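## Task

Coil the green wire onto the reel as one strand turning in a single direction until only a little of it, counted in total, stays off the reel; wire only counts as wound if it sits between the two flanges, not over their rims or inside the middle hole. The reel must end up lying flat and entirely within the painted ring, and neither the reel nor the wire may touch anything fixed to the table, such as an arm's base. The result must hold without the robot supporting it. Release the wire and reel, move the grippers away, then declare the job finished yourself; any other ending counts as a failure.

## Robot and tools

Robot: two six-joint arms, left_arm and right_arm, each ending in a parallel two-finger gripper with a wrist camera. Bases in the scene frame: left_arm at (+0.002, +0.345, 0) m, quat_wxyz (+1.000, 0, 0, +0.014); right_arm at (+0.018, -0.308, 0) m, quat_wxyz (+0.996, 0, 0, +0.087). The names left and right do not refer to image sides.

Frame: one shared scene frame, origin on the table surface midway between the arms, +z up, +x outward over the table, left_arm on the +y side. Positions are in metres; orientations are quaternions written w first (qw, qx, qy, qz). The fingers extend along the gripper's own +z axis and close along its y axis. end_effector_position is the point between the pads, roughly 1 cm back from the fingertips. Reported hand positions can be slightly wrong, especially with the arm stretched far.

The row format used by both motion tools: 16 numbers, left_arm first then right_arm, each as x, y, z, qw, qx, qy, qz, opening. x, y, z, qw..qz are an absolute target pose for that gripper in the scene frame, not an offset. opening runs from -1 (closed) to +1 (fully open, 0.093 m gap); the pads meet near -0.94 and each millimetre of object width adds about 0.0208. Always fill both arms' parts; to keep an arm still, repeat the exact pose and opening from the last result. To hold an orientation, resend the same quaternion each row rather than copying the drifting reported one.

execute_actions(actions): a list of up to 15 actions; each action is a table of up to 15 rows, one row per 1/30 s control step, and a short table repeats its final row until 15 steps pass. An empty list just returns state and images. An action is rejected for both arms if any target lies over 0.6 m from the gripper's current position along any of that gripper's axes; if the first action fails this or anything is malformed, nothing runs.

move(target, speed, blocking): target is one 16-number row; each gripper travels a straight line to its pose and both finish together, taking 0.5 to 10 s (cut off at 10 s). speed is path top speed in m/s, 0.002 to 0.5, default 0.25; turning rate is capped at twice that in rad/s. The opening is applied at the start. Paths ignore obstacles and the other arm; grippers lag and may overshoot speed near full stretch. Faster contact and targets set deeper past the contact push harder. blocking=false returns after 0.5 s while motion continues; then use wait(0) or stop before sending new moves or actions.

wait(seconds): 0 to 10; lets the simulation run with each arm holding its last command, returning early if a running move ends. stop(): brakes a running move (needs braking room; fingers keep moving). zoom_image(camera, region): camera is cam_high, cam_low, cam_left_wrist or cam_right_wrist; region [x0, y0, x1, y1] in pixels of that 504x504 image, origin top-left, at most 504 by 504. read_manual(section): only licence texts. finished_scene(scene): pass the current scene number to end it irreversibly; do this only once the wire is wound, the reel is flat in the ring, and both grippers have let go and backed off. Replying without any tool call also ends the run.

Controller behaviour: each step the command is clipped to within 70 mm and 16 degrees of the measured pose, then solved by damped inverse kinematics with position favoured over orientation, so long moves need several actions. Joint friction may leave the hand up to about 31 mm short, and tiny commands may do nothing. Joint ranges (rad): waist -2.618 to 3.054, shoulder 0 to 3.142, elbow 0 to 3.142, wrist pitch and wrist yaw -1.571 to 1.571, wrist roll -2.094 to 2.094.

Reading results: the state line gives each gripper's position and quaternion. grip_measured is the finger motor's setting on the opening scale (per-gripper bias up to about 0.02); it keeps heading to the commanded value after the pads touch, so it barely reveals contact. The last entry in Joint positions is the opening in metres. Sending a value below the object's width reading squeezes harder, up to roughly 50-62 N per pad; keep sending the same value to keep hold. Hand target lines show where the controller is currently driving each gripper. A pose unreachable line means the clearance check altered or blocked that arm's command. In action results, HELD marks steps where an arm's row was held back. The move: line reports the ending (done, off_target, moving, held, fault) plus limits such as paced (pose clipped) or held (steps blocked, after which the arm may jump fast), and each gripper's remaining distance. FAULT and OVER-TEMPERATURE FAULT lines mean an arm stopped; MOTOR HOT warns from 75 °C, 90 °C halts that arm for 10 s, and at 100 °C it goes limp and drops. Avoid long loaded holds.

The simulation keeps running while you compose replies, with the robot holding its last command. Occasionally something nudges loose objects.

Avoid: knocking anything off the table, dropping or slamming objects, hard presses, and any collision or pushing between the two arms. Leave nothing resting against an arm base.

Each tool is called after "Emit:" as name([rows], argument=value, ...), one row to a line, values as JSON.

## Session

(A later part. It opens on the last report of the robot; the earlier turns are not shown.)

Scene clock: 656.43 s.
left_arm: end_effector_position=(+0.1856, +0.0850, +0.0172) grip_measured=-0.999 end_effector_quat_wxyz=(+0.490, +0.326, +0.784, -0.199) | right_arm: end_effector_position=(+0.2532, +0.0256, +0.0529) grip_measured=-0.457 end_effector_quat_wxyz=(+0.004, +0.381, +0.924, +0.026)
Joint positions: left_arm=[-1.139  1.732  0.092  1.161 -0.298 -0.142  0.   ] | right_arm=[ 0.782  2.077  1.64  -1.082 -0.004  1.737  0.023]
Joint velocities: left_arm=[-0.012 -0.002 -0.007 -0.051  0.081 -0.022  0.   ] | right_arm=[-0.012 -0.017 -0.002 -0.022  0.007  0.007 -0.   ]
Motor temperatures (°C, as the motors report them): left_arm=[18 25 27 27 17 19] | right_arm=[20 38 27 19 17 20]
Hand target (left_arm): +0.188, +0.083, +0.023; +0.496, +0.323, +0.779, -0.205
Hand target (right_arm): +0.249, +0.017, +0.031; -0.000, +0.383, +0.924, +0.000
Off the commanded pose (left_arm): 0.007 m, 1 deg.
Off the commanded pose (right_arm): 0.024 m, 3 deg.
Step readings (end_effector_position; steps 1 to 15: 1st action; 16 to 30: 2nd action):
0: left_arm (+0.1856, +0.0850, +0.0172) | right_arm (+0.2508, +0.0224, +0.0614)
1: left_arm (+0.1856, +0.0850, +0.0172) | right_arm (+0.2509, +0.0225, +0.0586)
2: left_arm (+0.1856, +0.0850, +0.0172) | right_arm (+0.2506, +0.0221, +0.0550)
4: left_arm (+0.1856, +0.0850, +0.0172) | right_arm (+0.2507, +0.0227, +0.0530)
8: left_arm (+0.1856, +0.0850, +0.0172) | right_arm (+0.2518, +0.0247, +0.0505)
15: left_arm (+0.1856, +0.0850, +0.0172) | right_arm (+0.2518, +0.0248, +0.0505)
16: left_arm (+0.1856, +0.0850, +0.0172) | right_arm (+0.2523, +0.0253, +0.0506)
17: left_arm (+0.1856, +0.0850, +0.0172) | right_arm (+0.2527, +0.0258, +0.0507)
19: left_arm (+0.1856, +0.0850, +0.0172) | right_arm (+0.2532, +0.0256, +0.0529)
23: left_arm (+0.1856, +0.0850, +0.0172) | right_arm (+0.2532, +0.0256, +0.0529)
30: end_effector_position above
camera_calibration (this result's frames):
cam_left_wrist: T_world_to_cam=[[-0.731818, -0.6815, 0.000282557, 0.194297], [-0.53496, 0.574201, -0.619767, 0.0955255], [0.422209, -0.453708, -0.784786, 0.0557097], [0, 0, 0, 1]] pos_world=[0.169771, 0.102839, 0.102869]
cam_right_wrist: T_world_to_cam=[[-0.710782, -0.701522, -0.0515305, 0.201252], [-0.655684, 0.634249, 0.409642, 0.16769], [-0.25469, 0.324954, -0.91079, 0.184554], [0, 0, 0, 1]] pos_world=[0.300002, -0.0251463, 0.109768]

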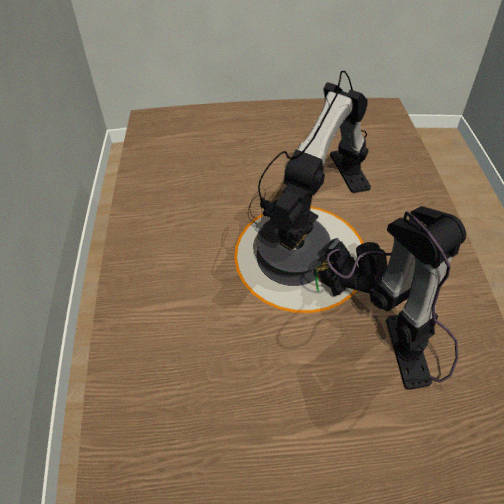

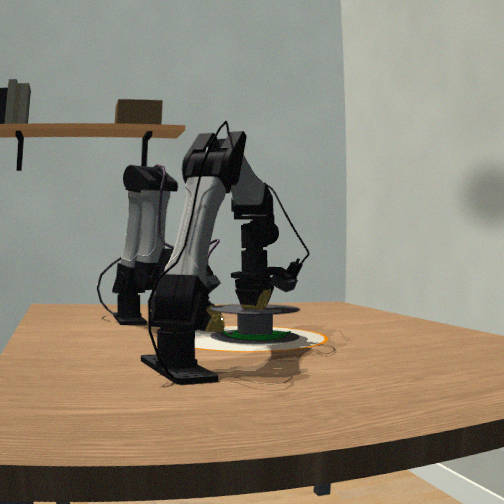

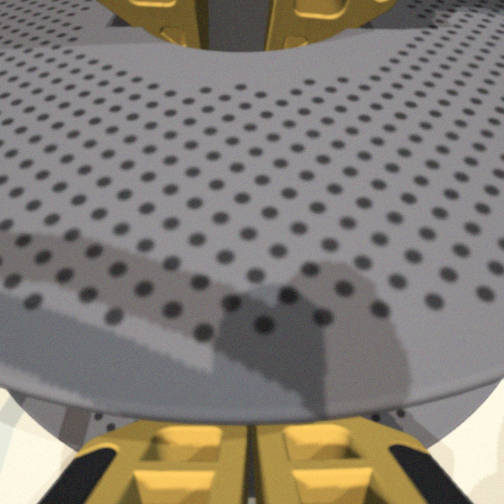

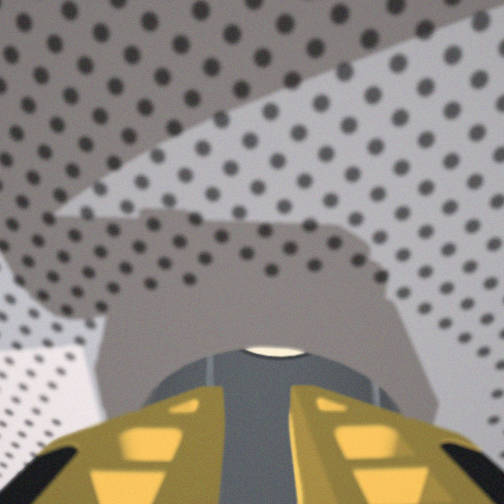

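Emit:
move(target=[0.188,0.083,0.023,0.4962,0.323,0.7793,-0.2054,-1,0.252,0.023,0.038,0,-0.2164,0.9763,0,-0.35], speed=0.18)

Emit:
zoom_image(camera="cam_high", region=[240, 200, 380, 320])

Scene clock: 660.70 s.
left_arm: end_effector_position=(+0.1855, +0.0850, +0.0172) grip_measured=-0.999 end_effector_quat_wxyz=(+0.490, +0.326, +0.784, -0.199) | right_arm: end_effector_position=(+0.2539, +0.0268, +0.0577) grip_measured=-0.362 end_effector_quat_wxyz=(+0.021, -0.203, +0.979, +0.023)
Joint positions: left_arm=[-1.139  1.732  0.092  1.161 -0.297 -0.142  0.   ] | right_arm=[ 0.782  2.069  1.647 -1.087 -0.004  0.546  0.028]
Joint velocities: left_arm=[-0.012  0.007 -0.027 -0.007 -0.022 -0.022  0.   ] | right_arm=[ 0.002 -0.002  0.007  0.007 -0.037 -0.051  0.001]
Motor temperatures (°C, as the motors report them): left_arm=[18 25 27 27 17 19] | right_arm=[20 38 27 19 17 20]
Hand target (left_arm): +0.188, +0.083, +0.023; +0.496, +0.323, +0.779, -0.205
Hand target (right_arm): +0.251, +0.022, +0.039; -0.000, -0.216, +0.976, +0.001
Off the commanded pose (left_arm): 0.007 m, 1 deg.
Off the commanded pose (right_arm): 0.020 m, 4 deg.
move: off_target (right_arm)
camera_calibration (this result's frames):
cam_left_wrist: T_world_to_cam=[[-0.732048, -0.681252, 0.000450997, 0.194253], [-0.534863, 0.574334, -0.619728, 0.0954889], [0.421932, -0.453912, -0.784817, 0.0557732], [0, 0, 0, 1]] pos_world=[0.169743, 0.102809, 0.102861]
cam_right_wrist: T_world_to_cam=[[0.389476, -0.92027, -0.0375588, -0.0715111], [-0.856791, -0.376971, 0.351856, 0.246902], [-0.337962, -0.10486, -0.9353, 0.222778], [0, 0, 0, 1]] pos_world=[0.314685, 0.0506255, 0.118804]

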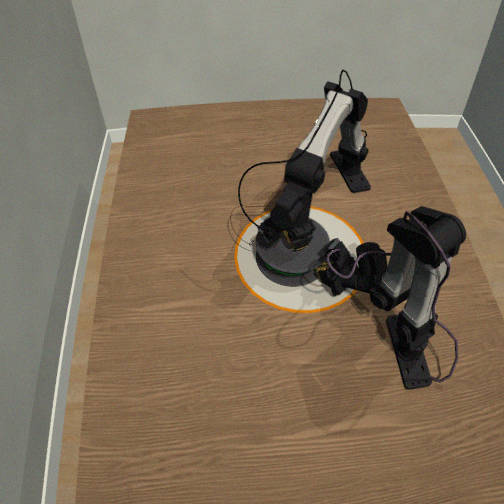

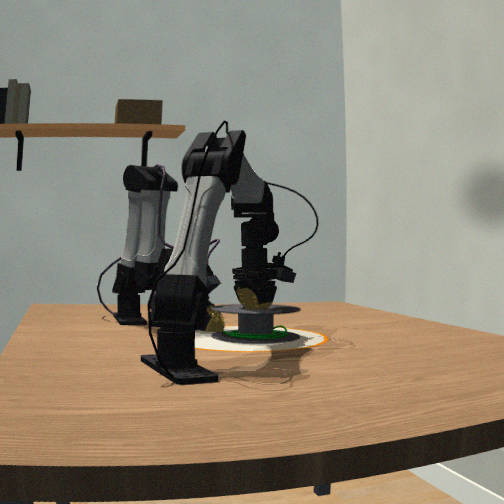

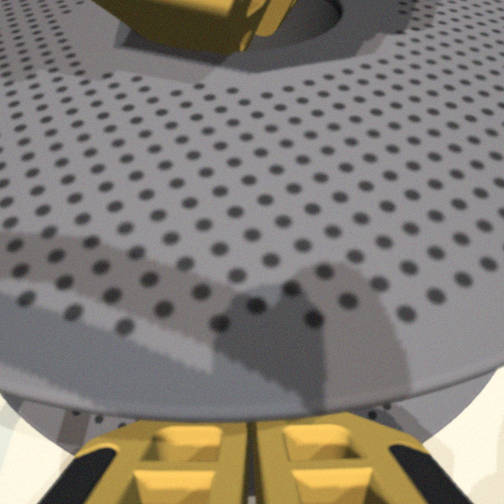

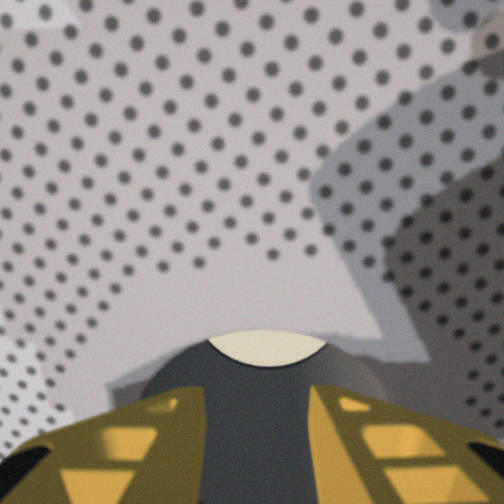

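Region (240, 200, 380, 320) of cam_high's 504x504 image, scaled by 3.600, with more detail than that image has; it fills the top 432 rows of this view, and the rest is white.

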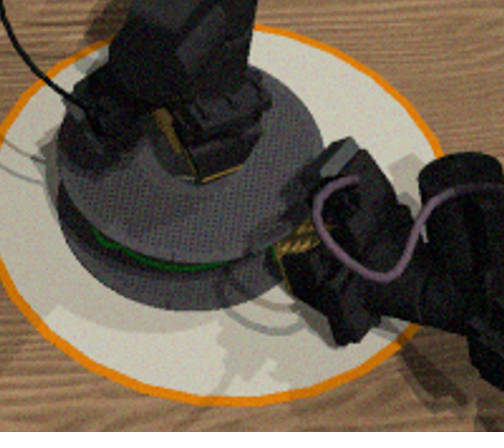

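Emit:
move(target=[0.148,0.122,0.05,0.4962,0.323,0.7793,-0.2054,-1,0.2539,0.0268,0.056,0.021,-0.203,0.979,0.023,-0.35], speed=0.1)

Scene clock: 662.93 s.
left_arm: end_effector_position=(+0.1522, +0.1160, +0.0510) grip_measured=-0.999 end_effector_quat_wxyz=(+0.490, +0.323, +0.784, -0.202) | right_arm: end_effector_position=(+0.2540, +0.0268, +0.0583) grip_measured=-0.362 end_effector_quat_wxyz=(+0.022, -0.203, +0.979, +0.023)
Joint positions: left_arm=[-1.262  1.065  0.004  0.565 -0.403 -0.21   0.   ] | right_arm=[ 0.782  2.068  1.647 -1.087 -0.004  0.546  0.028]
Joint velocities: left_arm=[-0.042 -0.042  0.017 -0.168  0.066 -0.051  0.   ] | right_arm=[ 0.002 -0.012 -0.002  0.007  0.007 -0.081  0.   ]
Motor temperatures (°C, as the motors report them): left_arm=[18 25 27 27 17 19] | right_arm=[20 38 27 19 17 20]
Hand target (left_arm): +0.150, +0.121, +0.048; +0.489, +0.323, +0.786, -0.198
Hand target (right_arm): +0.254, +0.027, +0.056; +0.021, -0.203, +0.979, +0.023
Off the commanded pose (left_arm): 0.007 m, 1 deg.
Off the commanded pose (right_arm): 0.002 m, 0 deg.
joint sent to its limit (left arm) — the command would take joint 3 (elbow) past its lower limit, so that joint was sent only as far as its limit.
move: done
camera_calibration (this result's frames):
cam_left_wrist: T_world_to_cam=[[-0.731401, -0.681893, 0.00867914, 0.190537], [-0.537525, 0.568625, -0.622682, 0.0820289], [0.419667, -0.460095, -0.782427, 0.111383], [0, 0, 0, 1]] pos_world=[0.136707, 0.134529, 0.136574]
cam_right_wrist: T_world_to_cam=[[0.38985, -0.920093, -0.03802, -0.0715717], [-0.857081, -0.377633, 0.350435, 0.246966], [-0.336791, -0.104031, -0.935815, 0.223081], [0, 0, 0, 1]] pos_world=[0.314704, 0.0506173, 0.119496]

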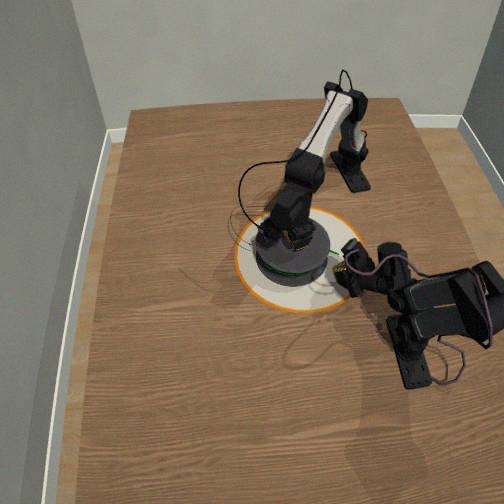

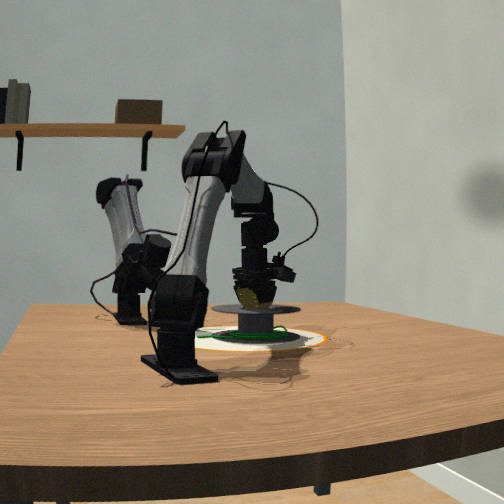

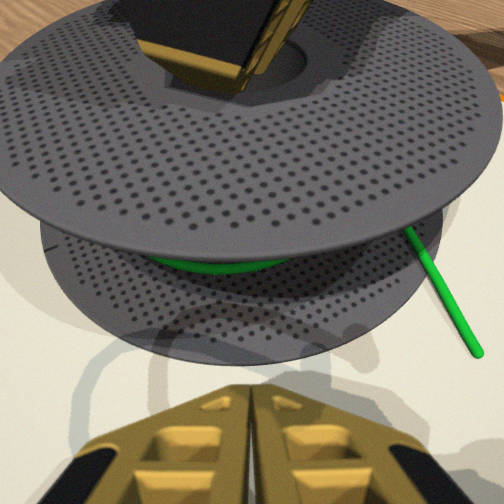

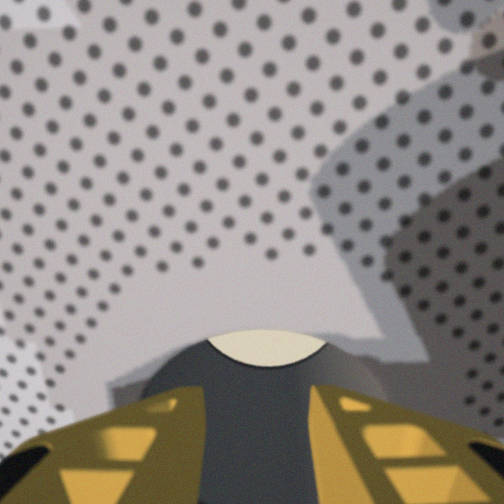

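Emit:
move(target=[0.148,0.16,0.09,0.4962,0.323,0.7793,-0.2054,-1,0.2540,0.0268,0.0583,0.022,-0.203,0.979,0.023,-1], speed=0.2)

Emit:
move(target=[0.148,0.18,0.12,0.4962,0.323,0.7793,-0.2054,-1,0.252,0.024,0.15,0,-0.2164,0.9763,0,-1], speed=0.2)

Emit:
move(target=[0.17,0.25,0.18,0.4,0.45,0.76,-0.24,-1,0.22,-0.18,0.2,0,-0.2164,0.9763,0,-1], speed=0.3)

Scene clock: 665.33 s.
left_arm: end_effector_position=(+0.1488, +0.1595, +0.0764) grip_measured=-0.999 end_effector_quat_wxyz=(+0.487, +0.327, +0.786, -0.195) | right_arm: end_effector_position=(+0.2541, +0.0270, +0.0583) grip_measured=-0.998 end_effector_quat_wxyz=(+0.022, -0.203, +0.979, +0.023)
Joint positions: left_arm=[-1.144  0.348  0.041 -0.182 -0.304 -0.145  0.   ] | right_arm=[ 0.782  2.068  1.647 -1.086 -0.004  0.546  0.   ]
Joint velocities: left_arm=[-0.007 -0.012  0.017  0.007 -0.037 -0.022  0.   ] | right_arm=[-0.007 -0.002 -0.007 -0.066 -0.066  0.037  0.   ]
Motor temperatures (°C, as the motors report them): left_arm=[18 24 27 27 17 19] | right_arm=[20 39 27 19 17 20]
Hand target (left_arm): +0.150, +0.158, +0.088; +0.496, +0.323, +0.779, -0.205
Hand target (right_arm): +0.254, +0.027, +0.058; +0.022, -0.203, +0.979, +0.023
Off the commanded pose (left_arm): 0.014 m, 2 deg.
Off the commanded pose (right_arm): 0.000 m, 0 deg.
move: off_target (left_arm)
camera_calibration (this result's frames):
cam_left_wrist: T_world_to_cam=[[-0.73019, -0.683238, -0.00303475, 0.218416], [-0.5386, 0.578334, -0.612731, 0.0691612], [0.420396, -0.445775, -0.790286, 0.150949], [0, 0, 0, 1]] pos_world=[0.133277, 0.176521, 0.162333]
cam_right_wrist: T_world_to_cam=[[0.389867, -0.920069, -0.0384218, -0.0714555], [-0.857236, -0.377851, 0.349823, 0.247191], [-0.336379, -0.103448, -0.936028, 0.223036], [0, 0, 0, 1]] pos_world=[0.314784, 0.0507299, 0.119549]

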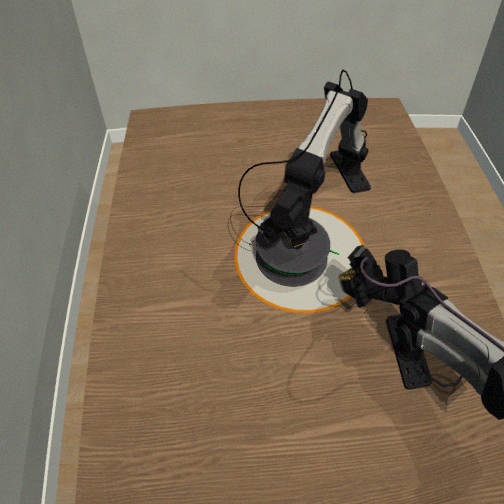

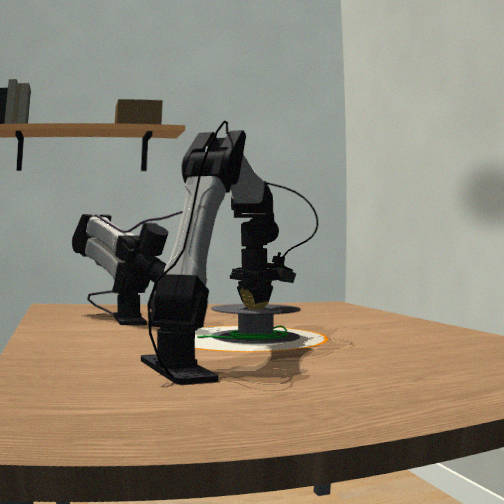

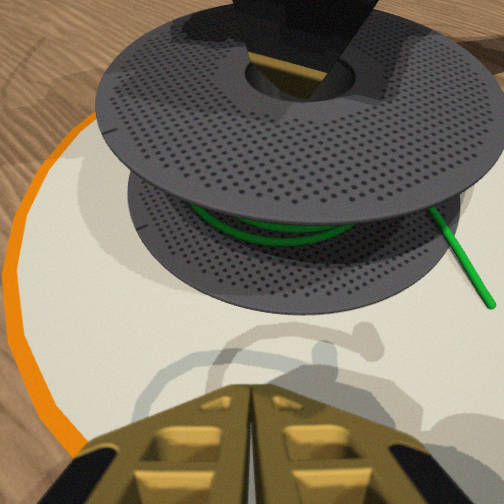

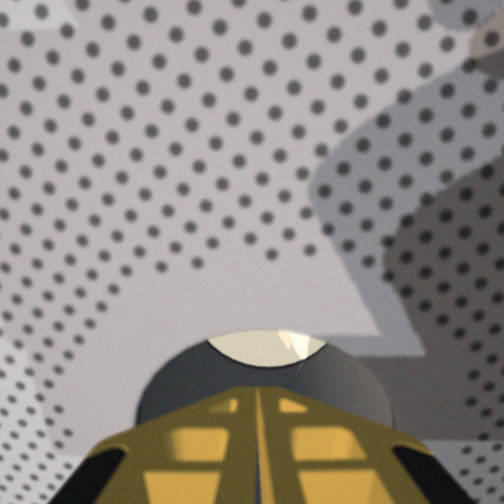

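Scene clock: 666.53 s.
left_arm: end_effector_position=(+0.1493, +0.1786, +0.1097) grip_measured=-0.999 end_effector_quat_wxyz=(+0.488, +0.326, +0.786, -0.197) | right_arm: end_effector_position=(+0.2535, +0.0261, +0.1524) grip_measured=-0.998 end_effector_quat_wxyz=(+0.005, -0.213, +0.977, +0.007)
Joint positions: left_arm=[-1.017  0.184  0.171 -0.459 -0.19  -0.088  0.   ] | right_arm=[ 0.782  2.124  2.109 -1.54  -0.004  0.527  0.   ]
Joint velocities: left_arm=[-0.012 -0.012  0.002 -0.022 -0.022  0.022  0.   ] | right_arm=[-0.007 -0.007  0.002 -0.007 -0.037  0.022  0.   ]
Motor temperatures (°C, as the motors report them): left_arm=[18 24 27 27 17 19] | right_arm=[20 39 27 19 17 20]
Hand target (left_arm): +0.149, +0.179, +0.120; +0.497, +0.323, +0.779, -0.205
Hand target (right_arm): +0.253, +0.026, +0.150; -0.000, -0.216, +0.976, +0.000
Off the commanded pose (left_arm): 0.010 m, 2 deg.
Off the commanded pose (right_arm): 0.003 m, 1 deg.
move: done
camera_calibration (this result's frames):
cam_left_wrist: T_world_to_cam=[[-0.730163, -0.683272, 0.00144697, 0.231473], [-0.539676, 0.575411, -0.614535, 0.0796112], [0.419061, -0.449491, -0.788889, 0.186318], [0, 0, 0, 1]] pos_world=[0.133898, 0.196098, 0.195573]
cam_right_wrist: T_world_to_cam=[[0.406657, -0.913485, -0.0132471, -0.0766621], [-0.840205, -0.37965, 0.387198, 0.203492], [-0.358729, -0.146326, -0.921902, 0.315372], [0, 0, 0, 1]] pos_world=[0.315283, 0.0533733, 0.210935]

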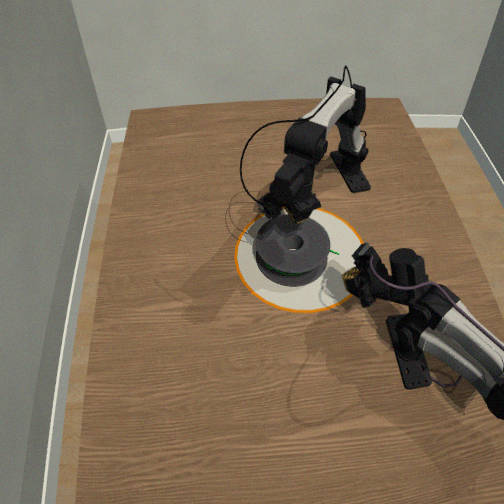

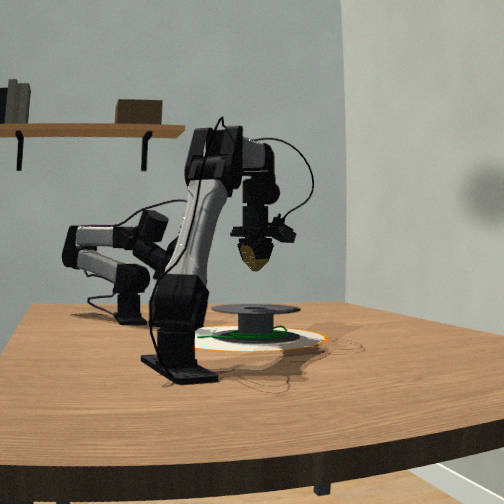

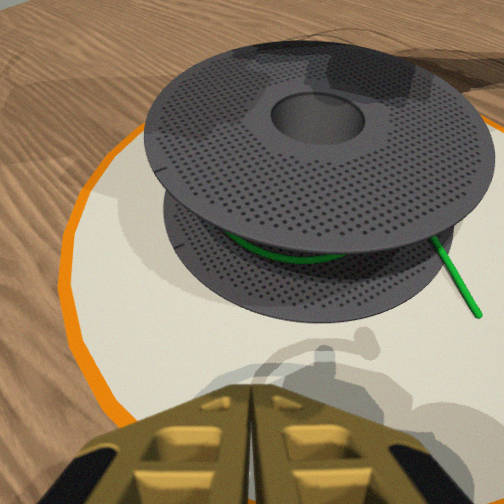

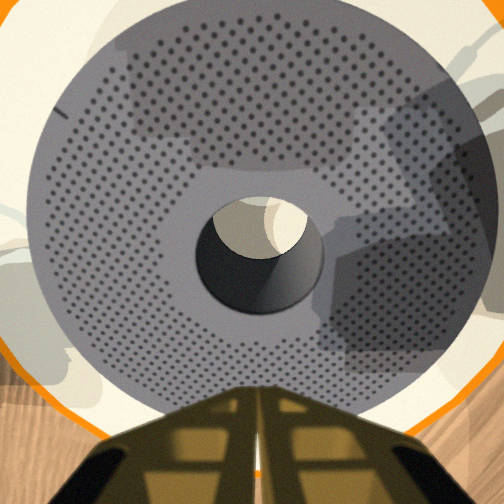

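Scene clock: 668.37 s.
left_arm: end_effector_position=(+0.1690, +0.2485, +0.1782) grip_measured=-0.999 end_effector_quat_wxyz=(+0.406, +0.450, +0.761, -0.232) | right_arm: end_effector_position=(+0.2265, -0.1738, +0.2062) grip_measured=-0.999 end_effector_quat_wxyz=(+0.020, -0.217, +0.976, +0.010)
Joint positions: left_arm=[ 0.222  0.75   0.703 -1.154  0.923  1.133  0.   ] | right_arm=[ 0.396  1.477  1.526 -1.576 -0.004  0.131  0.   ]
Joint velocities: left_arm=[ 0.002 -0.027 -0.017 -0.037 -0.037  0.022  0.   ] | right_arm=[-0.007 -0.012  0.002  0.007 -0.066  0.007  0.   ]
Motor temperatures (°C, as the motors report them): left_arm=[18 24 27 27 17 19] | right_arm=[20 39 27 19 17 20]
Hand target (left_arm): +0.171, +0.249, +0.182; +0.405, +0.447, +0.761, -0.241
Hand target (right_arm): +0.220, -0.178, +0.202; +0.007, -0.216, +0.976, +0.010
Off the commanded pose (left_arm): 0.003 m, 1 deg.
Off the commanded pose (right_arm): 0.011 m, 3 deg.
joint sent to its limit (right arm) — the command would take joint 4 (wrist pitch) past its lower limit, so that joint was sent only as far as its limit.
move: off_target (right_arm); limits=paced
camera_calibration (this result's frames):
cam_left_wrist: T_world_to_cam=[[-0.890435, -0.455107, 0.0018025, 0.263828], [-0.394099, 0.769077, -0.503196, -0.000469967], [0.227622, -0.448774, -0.864171, 0.309062], [0, 0, 0, 1]] pos_world=[0.164387, 0.25913, 0.26637]
cam_right_wrist: T_world_to_cam=[[0.415244, -0.909633, -0.0118298, -0.249176], [-0.847424, -0.391509, 0.358598, 0.0895284], [-0.330824, -0.138881, -0.933417, 0.323463], [0, 0, 0, 1]] pos_world=[0.286346, -0.146685, 0.266873]

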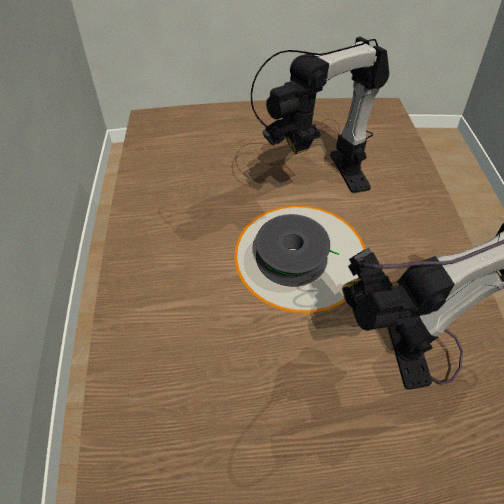

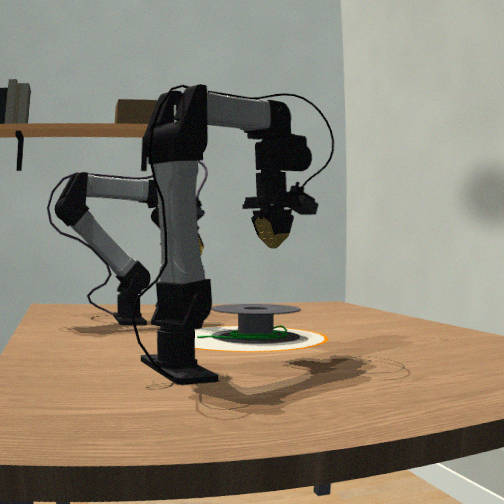

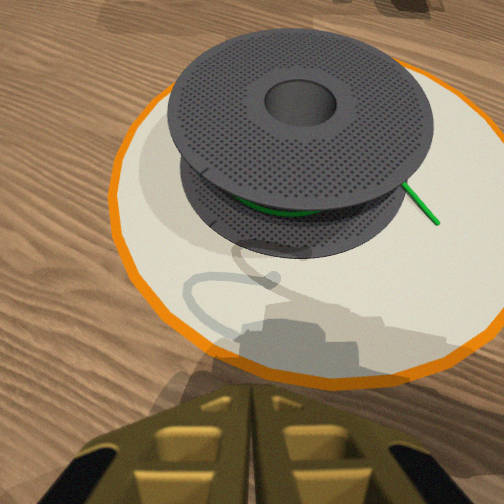

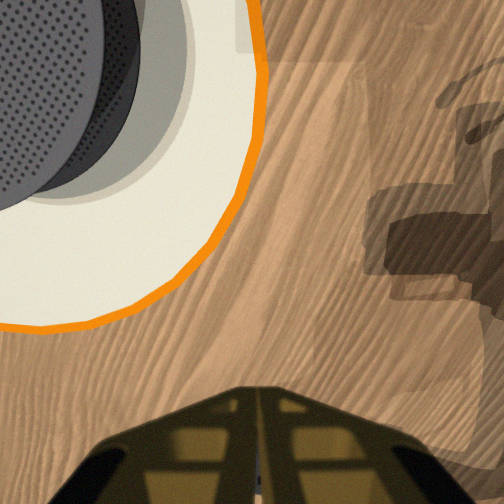

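Emit:
zoom_image(camera="cam_low", region=[190, 290, 340, 360])

Region (190, 290, 340, 360) of cam_low's 504x504 image, scaled by 3.360, with more detail than that image has; it fills the top 235 rows of this view, and the rest is white.

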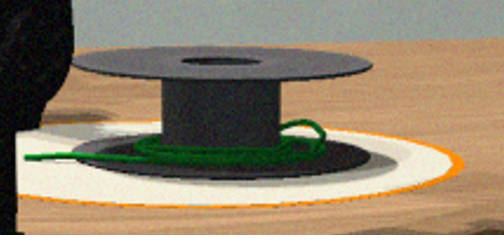

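Emit:
finished_scene(scene=2)

The scene is finished: the task was done.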